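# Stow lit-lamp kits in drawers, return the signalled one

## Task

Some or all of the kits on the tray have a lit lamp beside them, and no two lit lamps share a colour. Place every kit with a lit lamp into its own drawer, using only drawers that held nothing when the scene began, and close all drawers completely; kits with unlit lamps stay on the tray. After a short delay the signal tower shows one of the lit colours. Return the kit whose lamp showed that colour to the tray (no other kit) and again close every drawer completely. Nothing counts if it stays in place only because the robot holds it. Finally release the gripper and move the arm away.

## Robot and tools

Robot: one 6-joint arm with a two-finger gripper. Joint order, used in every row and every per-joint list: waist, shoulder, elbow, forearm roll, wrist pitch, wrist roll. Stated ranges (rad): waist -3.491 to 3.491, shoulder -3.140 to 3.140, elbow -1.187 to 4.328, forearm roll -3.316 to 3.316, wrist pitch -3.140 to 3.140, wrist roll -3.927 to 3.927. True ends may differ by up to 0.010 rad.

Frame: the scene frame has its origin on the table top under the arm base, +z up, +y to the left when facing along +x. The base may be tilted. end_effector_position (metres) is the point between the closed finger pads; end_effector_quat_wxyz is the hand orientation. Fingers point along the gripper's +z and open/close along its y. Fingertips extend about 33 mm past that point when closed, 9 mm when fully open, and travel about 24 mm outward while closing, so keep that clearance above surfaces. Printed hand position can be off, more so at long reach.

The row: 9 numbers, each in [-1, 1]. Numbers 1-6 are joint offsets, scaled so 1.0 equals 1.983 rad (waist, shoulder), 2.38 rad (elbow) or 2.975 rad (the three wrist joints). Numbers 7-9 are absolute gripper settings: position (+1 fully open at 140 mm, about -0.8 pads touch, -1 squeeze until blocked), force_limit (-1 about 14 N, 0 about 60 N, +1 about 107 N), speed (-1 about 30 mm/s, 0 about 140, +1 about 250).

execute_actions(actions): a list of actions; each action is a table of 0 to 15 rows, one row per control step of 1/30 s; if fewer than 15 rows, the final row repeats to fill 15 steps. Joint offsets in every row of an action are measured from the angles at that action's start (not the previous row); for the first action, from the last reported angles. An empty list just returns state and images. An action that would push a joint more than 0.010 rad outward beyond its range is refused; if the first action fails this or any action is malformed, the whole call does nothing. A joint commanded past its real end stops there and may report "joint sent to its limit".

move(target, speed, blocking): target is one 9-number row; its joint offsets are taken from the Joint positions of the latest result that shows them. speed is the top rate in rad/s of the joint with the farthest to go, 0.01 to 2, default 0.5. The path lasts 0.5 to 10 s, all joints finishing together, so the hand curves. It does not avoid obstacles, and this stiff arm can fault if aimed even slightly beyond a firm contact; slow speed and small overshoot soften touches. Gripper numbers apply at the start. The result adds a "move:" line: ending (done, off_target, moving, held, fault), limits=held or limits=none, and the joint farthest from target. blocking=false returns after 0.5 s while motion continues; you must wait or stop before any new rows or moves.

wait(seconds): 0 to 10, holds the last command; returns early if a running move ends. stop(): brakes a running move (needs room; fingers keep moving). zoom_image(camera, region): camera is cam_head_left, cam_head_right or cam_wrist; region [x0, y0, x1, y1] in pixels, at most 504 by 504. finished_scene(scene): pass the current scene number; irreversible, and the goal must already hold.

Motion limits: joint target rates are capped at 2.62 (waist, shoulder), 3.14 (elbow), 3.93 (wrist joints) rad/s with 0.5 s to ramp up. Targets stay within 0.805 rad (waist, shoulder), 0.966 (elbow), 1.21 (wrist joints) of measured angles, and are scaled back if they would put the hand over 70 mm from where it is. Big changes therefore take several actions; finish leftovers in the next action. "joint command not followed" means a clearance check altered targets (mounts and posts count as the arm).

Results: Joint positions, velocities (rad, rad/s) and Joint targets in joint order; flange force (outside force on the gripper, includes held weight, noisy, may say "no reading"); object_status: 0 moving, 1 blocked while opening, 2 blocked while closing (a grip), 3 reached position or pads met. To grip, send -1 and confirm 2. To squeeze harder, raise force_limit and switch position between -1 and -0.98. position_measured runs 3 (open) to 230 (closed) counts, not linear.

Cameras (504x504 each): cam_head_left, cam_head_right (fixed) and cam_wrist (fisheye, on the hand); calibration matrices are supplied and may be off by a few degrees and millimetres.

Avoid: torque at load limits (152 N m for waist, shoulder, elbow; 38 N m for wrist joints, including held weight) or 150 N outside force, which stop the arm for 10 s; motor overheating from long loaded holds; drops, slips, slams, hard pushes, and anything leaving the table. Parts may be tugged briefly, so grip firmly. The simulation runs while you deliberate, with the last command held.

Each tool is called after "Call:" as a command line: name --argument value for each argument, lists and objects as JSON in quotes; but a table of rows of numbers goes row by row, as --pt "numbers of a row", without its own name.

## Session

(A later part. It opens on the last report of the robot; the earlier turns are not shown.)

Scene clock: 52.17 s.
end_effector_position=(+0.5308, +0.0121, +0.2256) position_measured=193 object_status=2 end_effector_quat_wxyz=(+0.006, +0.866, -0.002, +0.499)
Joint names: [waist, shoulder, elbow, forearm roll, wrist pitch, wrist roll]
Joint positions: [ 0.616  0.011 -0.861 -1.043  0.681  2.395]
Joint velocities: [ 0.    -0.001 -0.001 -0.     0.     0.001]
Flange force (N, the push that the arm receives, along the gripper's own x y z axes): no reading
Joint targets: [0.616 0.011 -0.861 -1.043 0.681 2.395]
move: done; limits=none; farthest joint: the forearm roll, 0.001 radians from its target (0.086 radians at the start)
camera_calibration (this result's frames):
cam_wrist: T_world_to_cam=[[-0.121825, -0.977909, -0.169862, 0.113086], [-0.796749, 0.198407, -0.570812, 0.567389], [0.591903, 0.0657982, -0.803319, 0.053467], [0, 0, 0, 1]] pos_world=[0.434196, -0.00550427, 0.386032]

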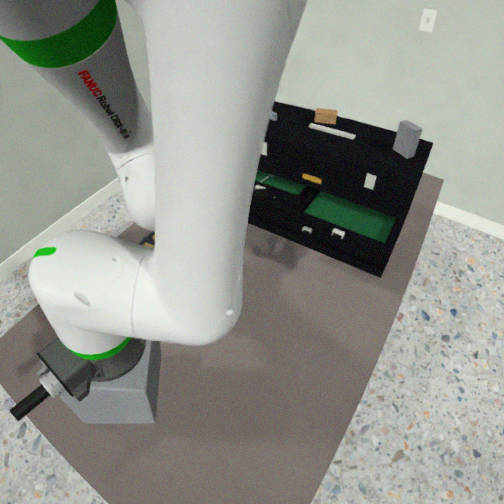

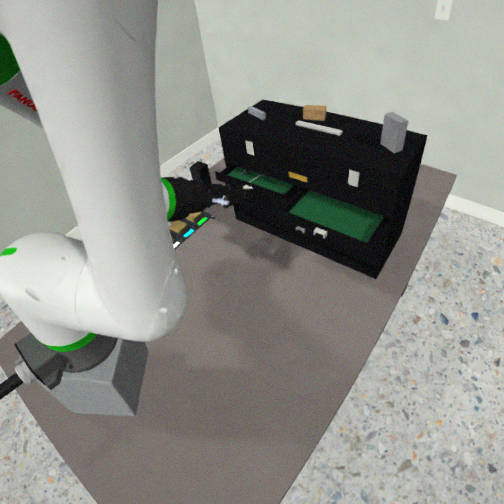

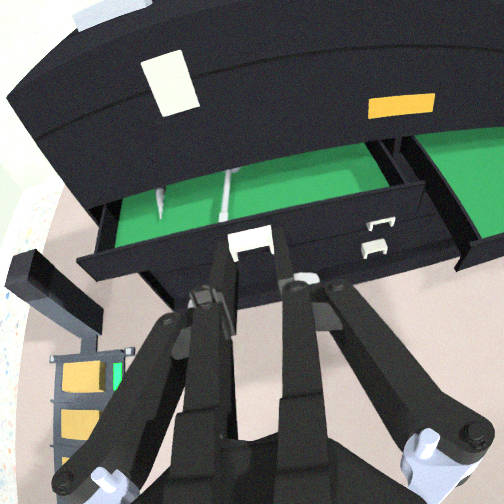

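Call:
move --target '[-0.0493,0.0589,0.0631,0.029,-0.0245,-0.005,-1,0,0]' --speed 0.08

Call:
move --target '[0,0,0,0,0,0,0,0,0]'

Call:
move --target '[0.0116,0.058,-0.0101,0.0387,0.0326,-0.0561,0,0,0]' --speed 0.2

Scene clock: 59.30 s.
end_effector_position=(+0.5980, +0.0123, +0.2254) position_measured=193 object_status=2 end_effector_quat_wxyz=(+0.005, +0.866, -0.002, +0.500)
Joint names: [waist, shoulder, elbow, forearm roll, wrist pitch, wrist roll]
Joint positions: [ 0.518  0.128 -0.711 -0.957  0.608  2.381]
Joint velocities: [-0.002  0.001  0.     0.    -0.    -0.   ]
Flange force (N, the push that the arm receives, along the gripper's own x y z axes): no reading
Joint targets: [0.518 0.128 -0.711 -0.957 0.608 2.381]
move: done; limits=none; farthest joint: the waist, 0.000 radians from its target (0.098 radians at the start)
camera_calibration (this result's frames):
cam_wrist: T_world_to_cam=[[-0.120203, -0.97776, -0.171862, 0.120917], [-0.79644, 0.198325, -0.571271, 0.620728], [0.59265, 0.0682095, -0.802567, 0.0128838], [0, 0, 0, 1]] pos_world=[0.501271, -0.00575678, 0.385725]

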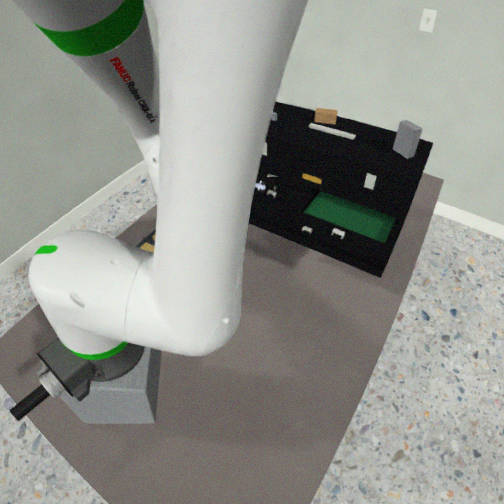

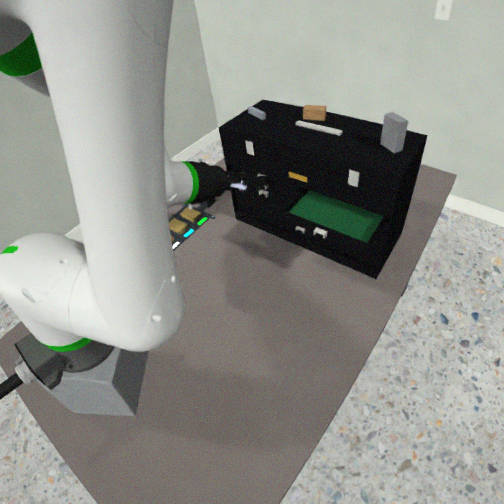

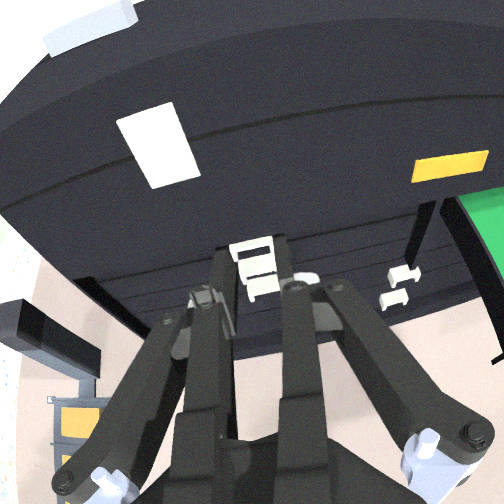

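Scene clock: 59.83 s.
end_effector_position=(+0.5981, +0.0123, +0.2255) position_measured=129 object_status=3 end_effector_quat_wxyz=(+0.005, +0.866, -0.002, +0.500)
Joint names: [waist, shoulder, elbow, forearm roll, wrist pitch, wrist roll]
Joint positions: [ 0.518  0.128 -0.71  -0.957  0.608  2.381]
Joint velocities: [-0.001 -0.001  0.    -0.001 -0.    -0.002]
Flange force (N, the push that the arm receives, along the gripper's own x y z axes): no reading
Joint targets: [0.518 0.128 -0.711 -0.957 0.608 2.381]
move: done; limits=none; farthest joint: the elbow, 0.001 radians from its target (0.000 radians at the start)
camera_calibration (this result's frames):
cam_wrist: T_world_to_cam=[[-0.120204, -0.977752, -0.171905, 0.120955], [-0.796378, 0.198358, -0.571346, 0.620802], [0.592734, 0.068223, -0.802504, 0.012808], [0, 0, 0, 1]] pos_world=[0.501341, -0.00575055, 0.385764]

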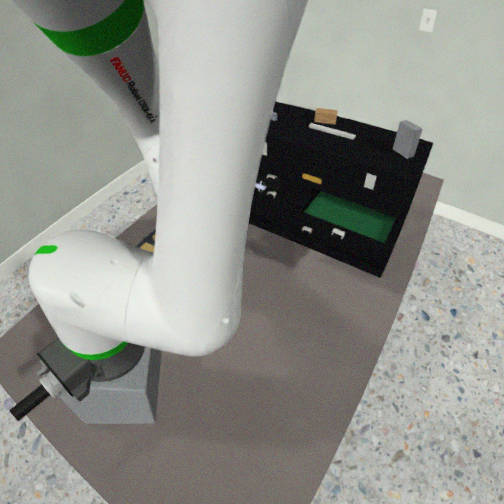

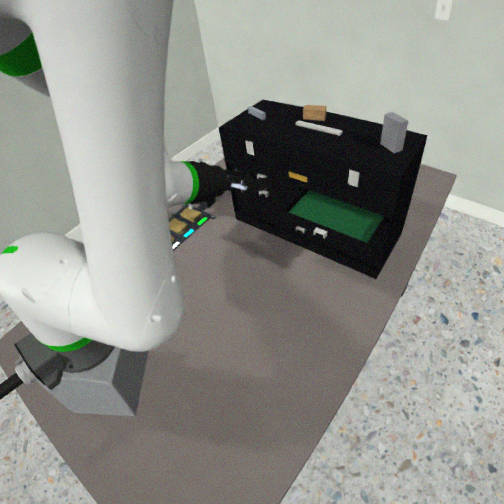

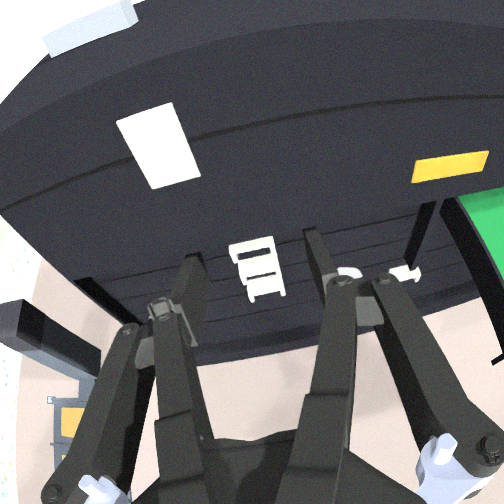

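Scene clock: 61.03 s.
end_effector_position=(+0.5971, +0.0123, +0.1965) position_measured=129 object_status=3 end_effector_quat_wxyz=(+0.004, +0.866, -0.001, +0.500)
Joint names: [waist, shoulder, elbow, forearm roll, wrist pitch, wrist roll]
Joint positions: [ 0.541  0.243 -0.734 -0.841  0.705  2.214]
Joint velocities: [ 0.     0.001 -0.     0.001  0.    -0.001]
Flange force (N, the push that the arm receives, along the gripper's own x y z axes): [-3.7 0.6 -4.7]
Joint targets: [0.541 0.243 -0.734 -0.841 0.705 2.214]
move: done; limits=none; farthest joint: the waist, 0.000 radians from its target (0.023 radians at the start)
camera_calibration (this result's frames):
cam_wrist: T_world_to_cam=[[-0.118537, -0.977693, -0.173392, 0.115152], [-0.796344, 0.197913, -0.571548, 0.603515], [0.593115, 0.0703297, -0.80204, -0.0102168], [0, 0, 0, 1]] pos_world=[0.500315, -0.00614087, 0.35671]

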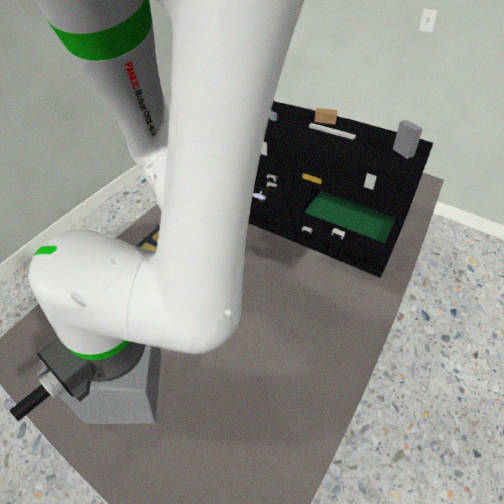

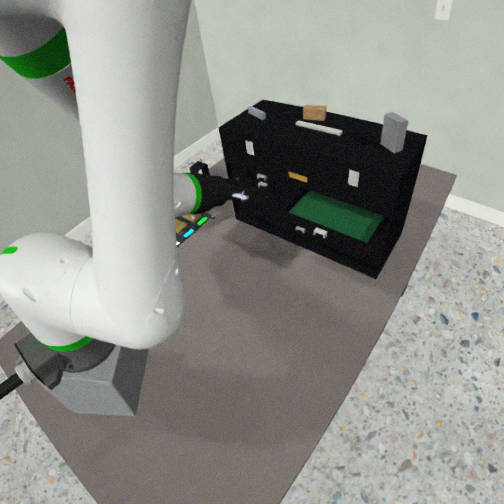

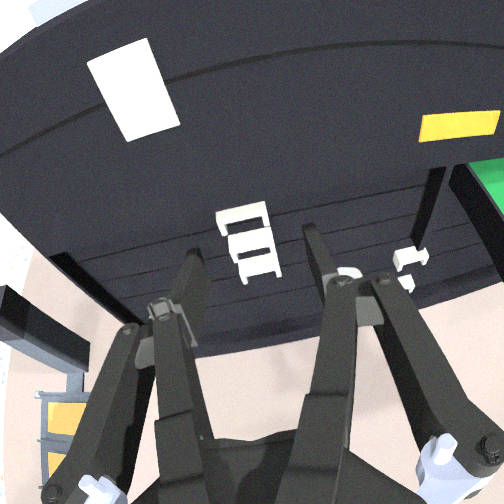

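Call:
move --target '[0,0,0,0,0,0,-1,0,0]'

Call:
move --target '[0.057,-0.0368,-0.0626,-0.0262,0.0319,-0.0094,-1,0,0]' --speed 0.08

Scene clock: 64.53 s.
end_effector_position=(+0.5971, +0.0123, +0.1965) position_measured=193 object_status=2 end_effector_quat_wxyz=(+0.004, +0.866, -0.001, +0.500)
Joint names: [waist, shoulder, elbow, forearm roll, wrist pitch, wrist roll]
Joint positions: [ 0.541  0.243 -0.734 -0.841  0.705  2.214]
Joint velocities: [0.    0.002 0.    0.    0.    0.   ]
Flange force (N, the push that the arm receives, along the gripper's own x y z axes): [-1.2 -0.1 -8.9]
Joint targets: [0.541 0.243 -0.734 -0.841 0.705 2.214]
move: done; limits=none; farthest joint: the waist, 0.000 radians from its target (0.000 radians at the start)
camera_calibration (this result's frames):
cam_wrist: T_world_to_cam=[[-0.118464, -0.977706, -0.173369, 0.115129], [-0.796358, 0.19784, -0.571553, 0.603515], [0.59311, 0.0703552, -0.802041, -0.0102212], [0, 0, 0, 1]] pos_world=[0.500315, -0.00611821, 0.356703]

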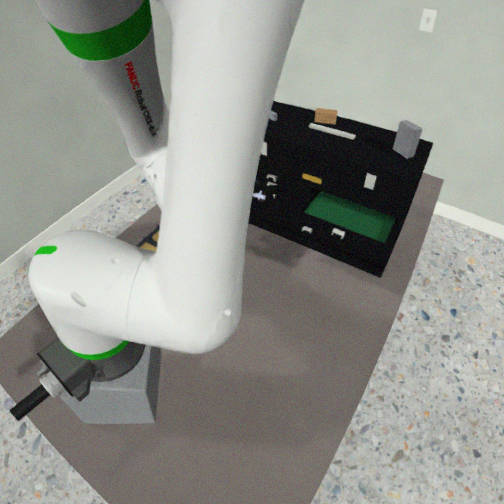

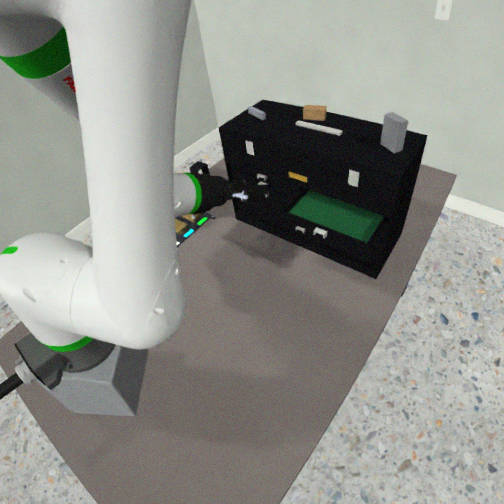

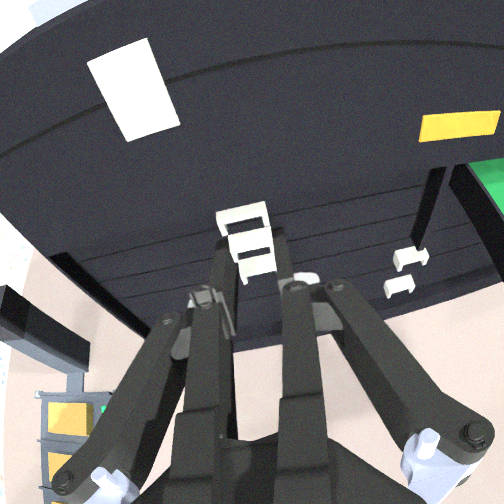

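Scene clock: 66.70 s.
end_effector_position=(+0.5304, +0.0123, +0.1959) position_measured=193 object_status=2 end_effector_quat_wxyz=(+0.004, +0.866, -0.002, +0.500)
Joint names: [waist, shoulder, elbow, forearm roll, wrist pitch, wrist roll]
Joint positions: [ 0.654  0.17  -0.883 -0.919  0.8    2.186]
Joint velocities: [ 0.001 -0.001 -0.001 -0.     0.001 -0.001]
Flange force (N, the push that the arm receives, along the gripper's own x y z axes): no reading
Joint targets: [0.654 0.170 -0.883 -0.919 0.800 2.186]
move: done; limits=none; farthest joint: the waist, 0.000 radians from its target (0.113 radians at the start)
camera_calibration (this result's frames):
cam_wrist: T_world_to_cam=[[-0.120906, -0.977534, -0.172652, 0.108283], [-0.796448, 0.199342, -0.570906, 0.550001], [0.592497, 0.0684821, -0.802657, 0.0293752], [0, 0, 0, 1]] pos_world=[0.433734, -0.00579975, 0.356272]

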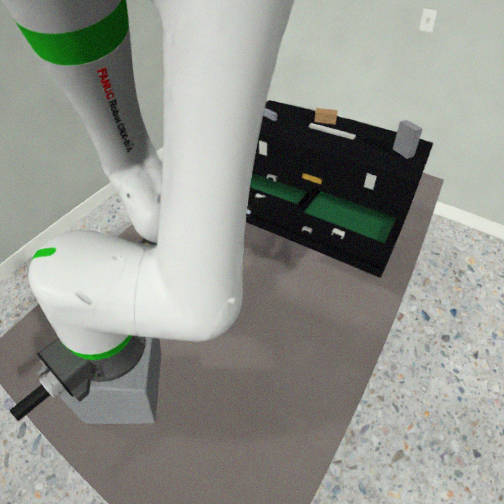

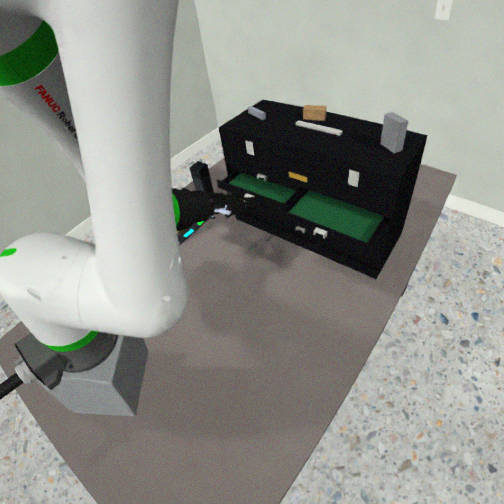

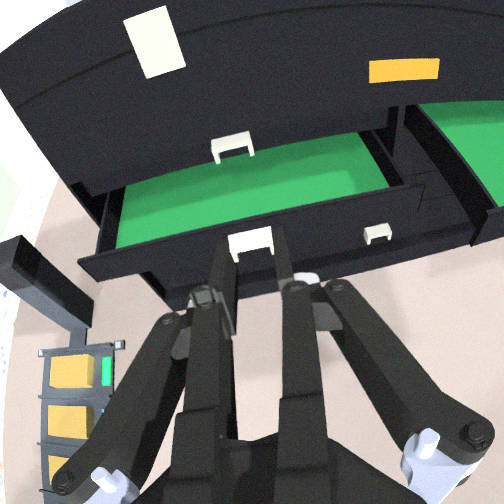

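Call:
move --target '[0.059,-0.0247,-0.0424,-0.0316,0.0255,-0.0057,-1,0,0]' --speed 0.08

Call:
move --target '[0,0,0,0,0,0,1,0,0.5]'

Call:
move --target '[0,0,0,0,-0.0645,0,1,0,0]'

Call:
move --target '[0.2673,-0.0298,0,0,0,0,0.3,0,0]' --speed 0.7

Call:
move --target '[0,-0.0298,0.0769,0.435,-0.3771,-0.85,0.3,0,0]' --speed 1.2

Call:
move --target '[-0.001,0.2057,0.0345,0.0222,-0.0413,-0.925,0.3,0,0]' --speed 1.2

Scene clock: 74.47 s.
end_effector_position=(+0.4807, +0.0126, +0.1959) position_measured=193 object_status=2 end_effector_quat_wxyz=(+0.004, +0.866, -0.003, +0.500)
Joint names: [waist, shoulder, elbow, forearm roll, wrist pitch, wrist roll]
Joint positions: [ 0.772  0.121 -0.984 -1.013  0.876  2.169]
Joint velocities: [ 0.     0.001 -0.    -0.001  0.001 -0.001]
Flange force (N, the push that the arm receives, along the gripper's own x y z axes): no reading
Joint targets: [0.772 0.121 -0.984 -1.013 0.876 2.169]
move: done; limits=none; farthest joint: the waist, 0.001 radians from its target (0.117 radians at the start)
camera_calibration (this result's frames):
cam_wrist: T_world_to_cam=[[-0.122874, -0.977008, -0.174235, 0.103799], [-0.795771, 0.201901, -0.570951, 0.509964], [0.593001, 0.068496, -0.802283, 0.0584734], [0, 0, 0, 1]] pos_world=[0.383894, -0.0055554, 0.356162]

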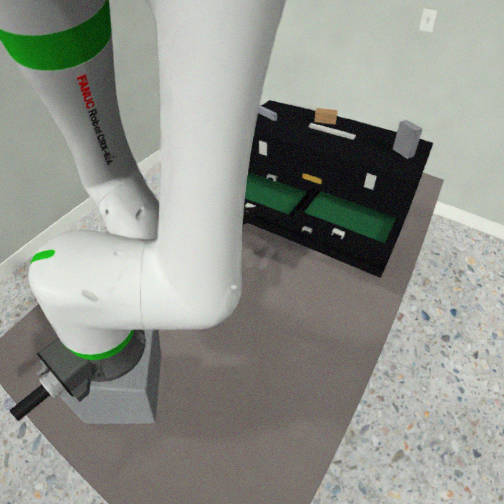

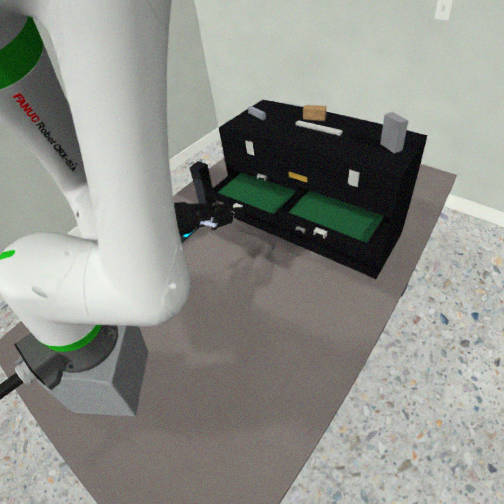

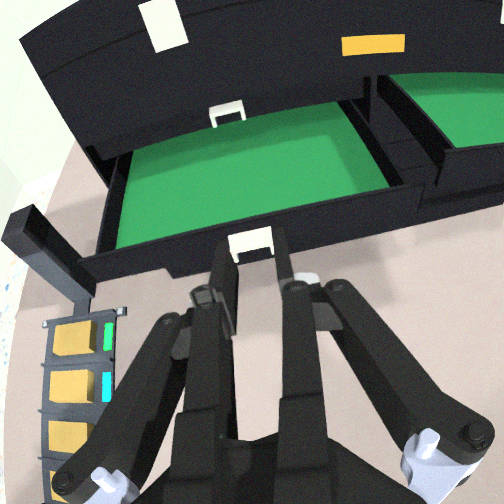

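Scene clock: 75.30 s.
end_effector_position=(+0.4807, +0.0126, +0.1959) position_measured=3 object_status=0 end_effector_quat_wxyz=(+0.004, +0.866, -0.003, +0.500)
Joint names: [waist, shoulder, elbow, forearm roll, wrist pitch, wrist roll]
Joint positions: [ 0.772  0.121 -0.984 -1.013  0.876  2.169]
Joint velocities: [-0.002  0.     0.     0.     0.     0.001]
Flange force (N, the push that the arm receives, along the gripper's own x y z axes): no reading
Joint targets: [0.772 0.121 -0.984 -1.013 0.876 2.169]
move: done; limits=none; farthest joint: the waist, 0.000 radians from its target (0.000 radians at the start)
camera_calibration (this result's frames):
cam_wrist: T_world_to_cam=[[-0.122794, -0.977007, -0.174295, 0.103817], [-0.795746, 0.201875, -0.570995, 0.509974], [0.593052, 0.0685797, -0.802238, 0.0584614], [0, 0, 0, 1]] pos_world=[0.383887, -0.00553088, 0.356187]

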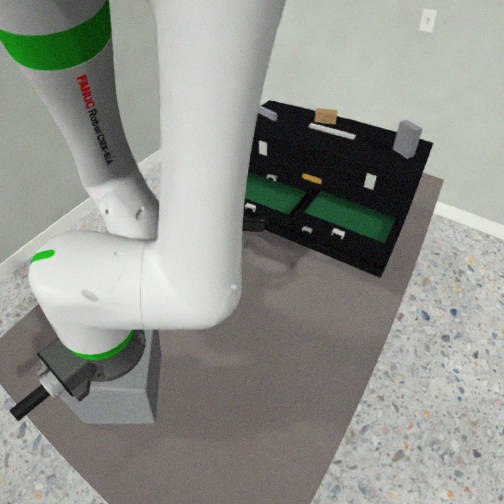

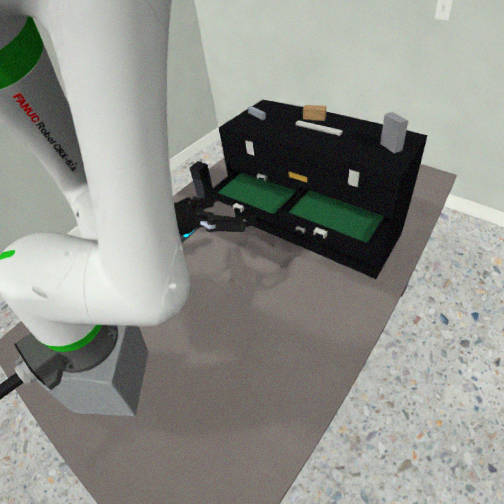

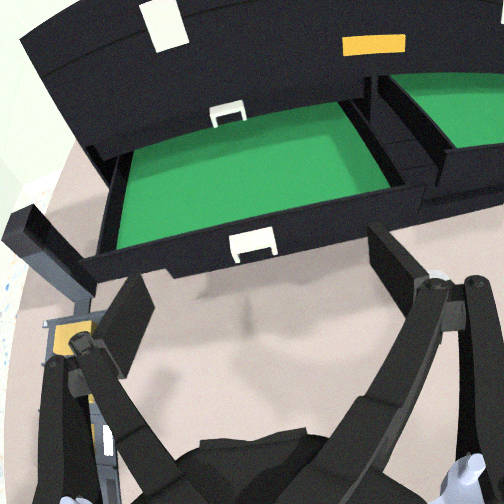

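Scene clock: 76.13 s.
end_effector_position=(+0.4473, +0.0511, +0.1504) position_measured=3 object_status=3 end_effector_quat_wxyz=(-0.043, +0.902, +0.023, +0.429)
Joint names: [waist, shoulder, elbow, forearm roll, wrist pitch, wrist roll]
Joint positions: [ 0.772  0.121 -0.984 -1.013  0.684  2.169]
Joint velocities: [ 0.001 -0.     0.    -0.    -0.001  0.   ]
Flange force (N, the push that the arm receives, along the gripper's own x y z axes): no reading
Joint targets: [0.772 0.121 -0.984 -1.013 0.684 2.169]
move: done; limits=none; farthest joint: the waist, 0.000 radians from its target (0.000 radians at the start)
camera_calibration (this result's frames):
cam_wrist: T_world_to_cam=[[-0.0626987, -0.97481, -0.214043, 0.108318], [-0.89147, 0.151126, -0.427133, 0.473425], [0.448721, 0.164032, -0.878489, 0.110264], [0, 0, 0, 1]] pos_world=[0.379358, 0.0159561, 0.322266]

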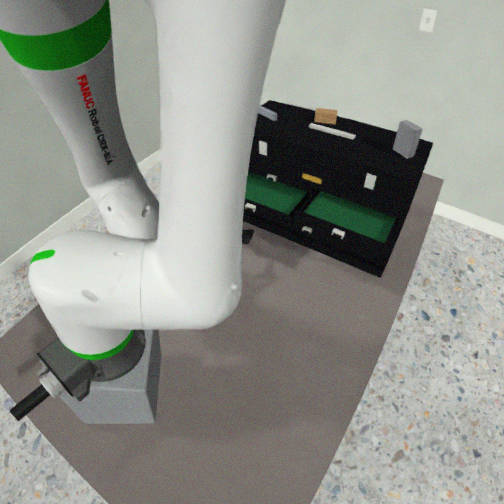

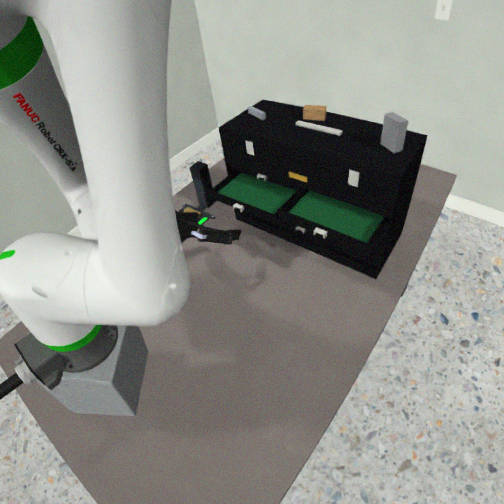

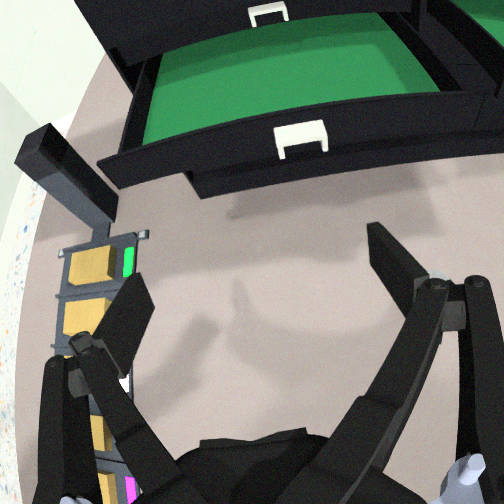

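Scene clock: 77.40 s.
end_effector_position=(+0.3731, +0.2794, +0.2180) position_measured=91 object_status=3 end_effector_quat_wxyz=(-0.197, +0.838, +0.228, +0.456)
Joint names: [waist, shoulder, elbow, forearm roll, wrist pitch, wrist roll]
Joint positions: [ 1.302  0.062 -0.984 -1.013  0.684  2.169]
Joint velocities: [ 0.001 -0.    -0.    -0.    -0.     0.001]
Flange force (N, the push that the arm receives, along the gripper's own x y z axes): no reading
Joint targets: [1.302 0.062 -0.984 -1.013 0.684 2.169]
move: done; limits=none; farthest joint: the waist, 0.000 radians from its target (0.531 radians at the start)
camera_calibration (this result's frames):
cam_wrist: T_world_to_cam=[[0.442364, -0.847322, -0.293869, 0.134104], [-0.81192, -0.239194, -0.532515, 0.504009], [0.38092, 0.474164, -0.793769, 0.0856555], [0, 0, 0, 1]] pos_world=[0.317264, 0.193571, 0.375792]

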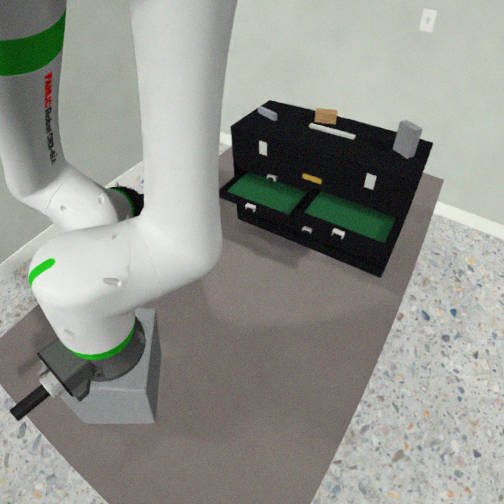

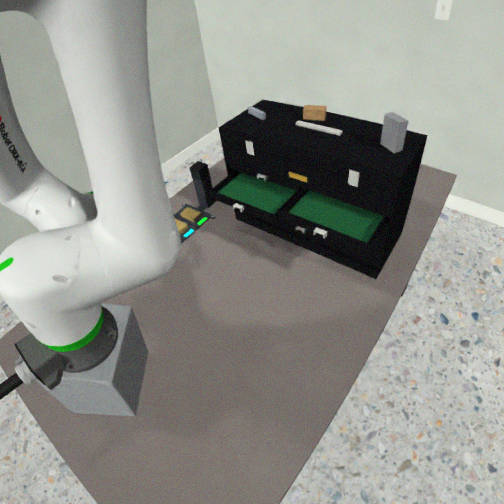

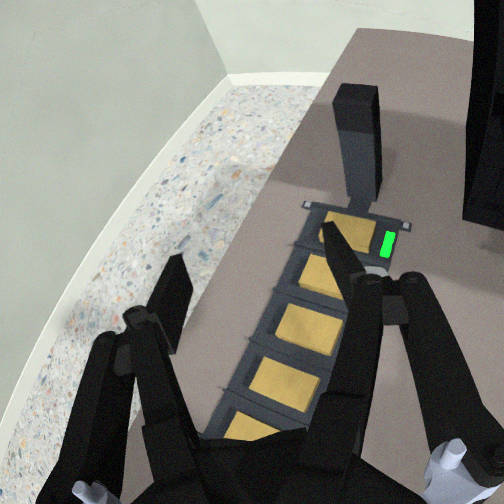

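Scene clock: 80.13 s.
end_effector_position=(+0.3048, +0.3652, +0.2291) position_measured=91 object_status=3 end_effector_quat_wxyz=(-0.223, +0.944, -0.242, +0.004)
Joint names: [waist, shoulder, elbow, forearm roll, wrist pitch, wrist roll]
Joint positions: [ 1.302  0.003 -0.801  0.281 -0.438 -0.36 ]
Joint velocities: [-0.001 -0.001 -0.     0.    -0.    -0.002]
Flange force (N, the push that the arm receives, along the gripper's own x y z axes): [-7.7 7.9 -0.1]
Joint targets: [1.302 0.003 -0.801 0.281 -0.438 -0.360]
move: done; limits=none; farthest joint: the waist, 0.000 radians from its target (0.000 radians at the start)
camera_calibration (this result's frames):
cam_wrist: T_world_to_cam=[[-0.631311, -0.672891, -0.385569, 0.524812], [-0.746625, 0.392877, 0.536841, -0.0207359], [-0.209754, 0.626789, -0.750426, 0.194113], [0, 0, 0, 1]] pos_world=[0.356554, 0.239621, 0.35915]

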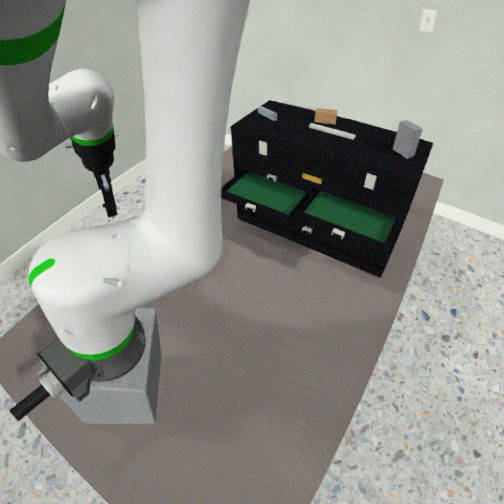

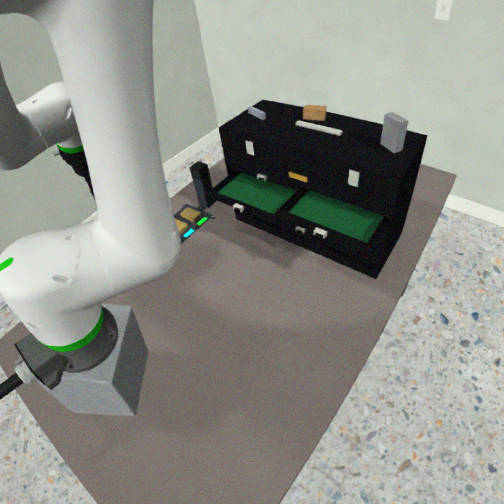

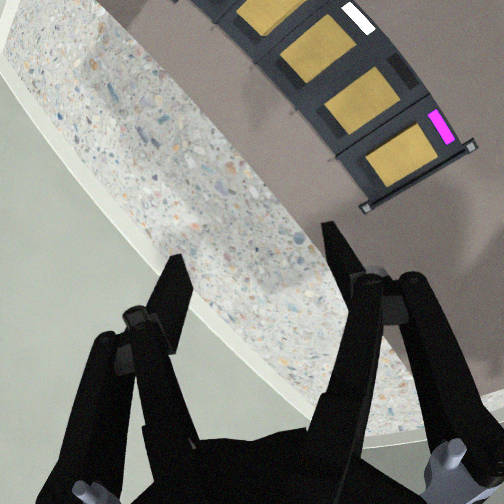

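Scene clock: 83.03 s.
end_effector_position=(+0.2776, +0.2951, +0.0833) position_measured=91 object_status=3 end_effector_quat_wxyz=(+0.012, +0.005, +1.000, +0.004)
Joint names: [waist, shoulder, elbow, forearm roll, wrist pitch, wrist roll]
Joint positions: [ 1.3    0.411 -0.719  0.347 -0.561 -3.112]
Joint velocities: [-0.    -0.    -0.     0.    -0.    -0.002]
Flange force (N, the push that the arm receives, along the gripper's own x y z axes): [7.0 -3.8 0.1]
Joint targets: [1.300 0.411 -0.719 0.347 -0.561 -3.112]
move: done; limits=none; farthest joint: the waist, 0.000 radians from its target (0.002 radians at the start)
camera_calibration (this result's frames):
cam_wrist: T_world_to_cam=[[0.220566, 0.975126, 0.0219, -0.352462], [0.880535, -0.208727, 0.425548, -0.200173], [0.419534, -0.0745777, -0.904671, 0.1681], [0, 0, 0, 1]] pos_world=[0.183476, 0.31445, 0.244977]

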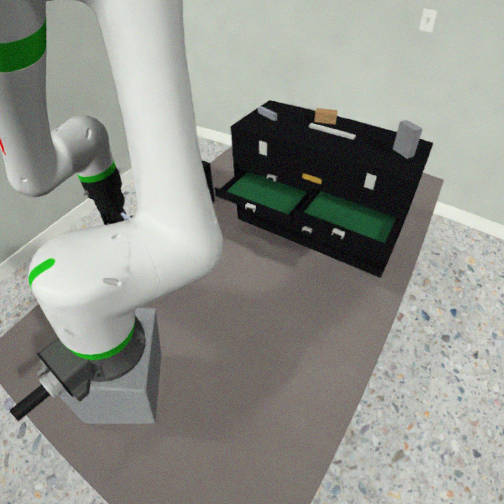

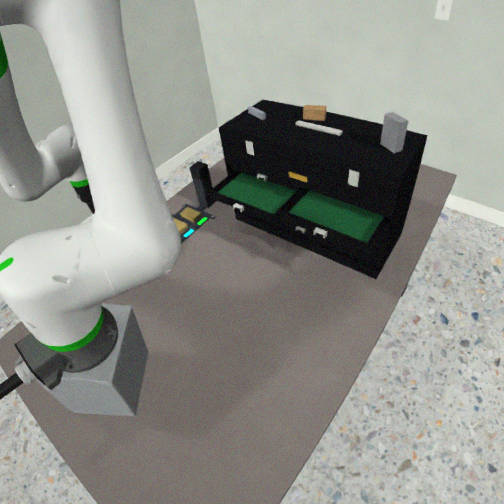

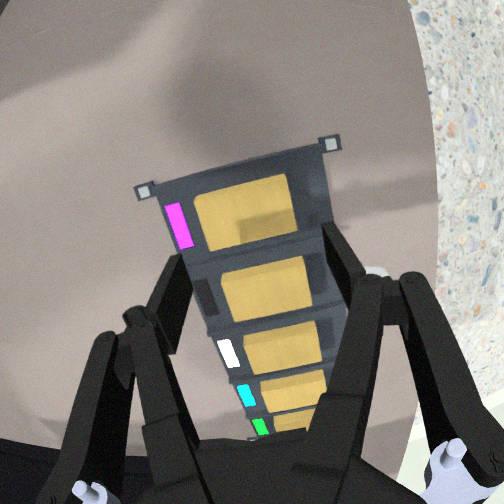

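Call:
move --target '[-0.0066,0.0484,-0.005,0.007,0.0323,0.008,0.3,0,0]' --speed 0.1

Scene clock: 87.73 s.
end_effector_position=(+0.2664, +0.2928, +0.0442) position_measured=91 object_status=3 end_effector_quat_wxyz=(-0.000, -0.019, +1.000, +0.001)
Joint names: [waist, shoulder, elbow, forearm roll, wrist pitch, wrist roll]
Joint positions: [ 1.287  0.507 -0.731  0.368 -0.465 -3.088]
Joint velocities: [ 0.001  0.001 -0.     0.     0.001 -0.   ]
Flange force (N, the push that the arm receives, along the gripper's own x y z axes): [7.1 -3.5 -1.6]
Joint targets: [1.287 0.507 -0.731 0.368 -0.465 -3.088]
move: done; limits=none; farthest joint: the waist, 0.000 radians from its target (0.013 radians at the start)
camera_calibration (this result's frames):
cam_wrist: T_world_to_cam=[[0.174288, 0.984637, 0.010617, -0.336898], [0.89958, -0.163599, 0.404958, -0.191518], [0.400474, -0.0610286, -0.914274, 0.138817], [0, 0, 0, 1]] pos_world=[0.175411, 0.308862, 0.20805]

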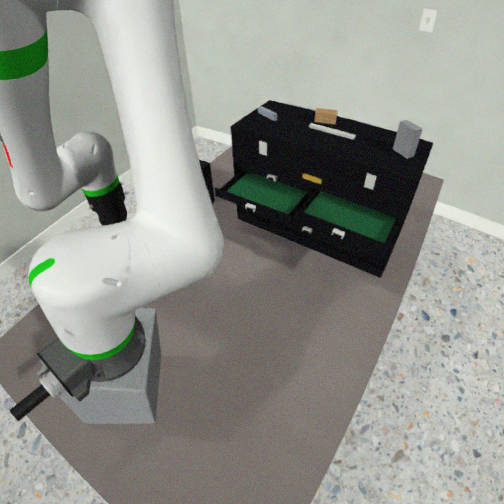

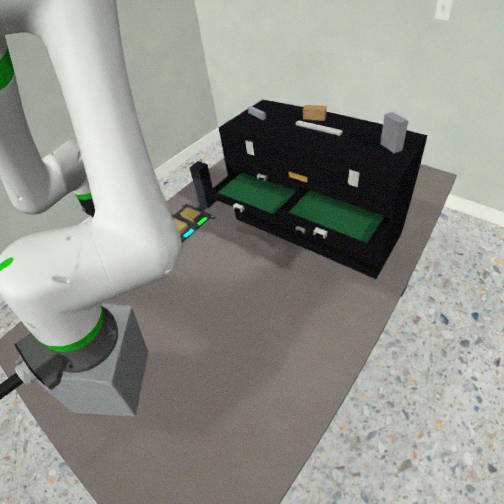

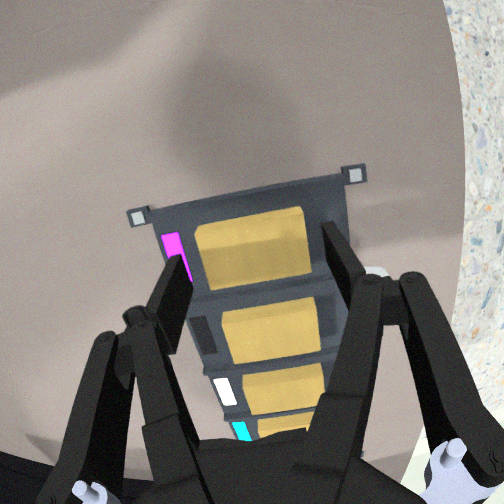

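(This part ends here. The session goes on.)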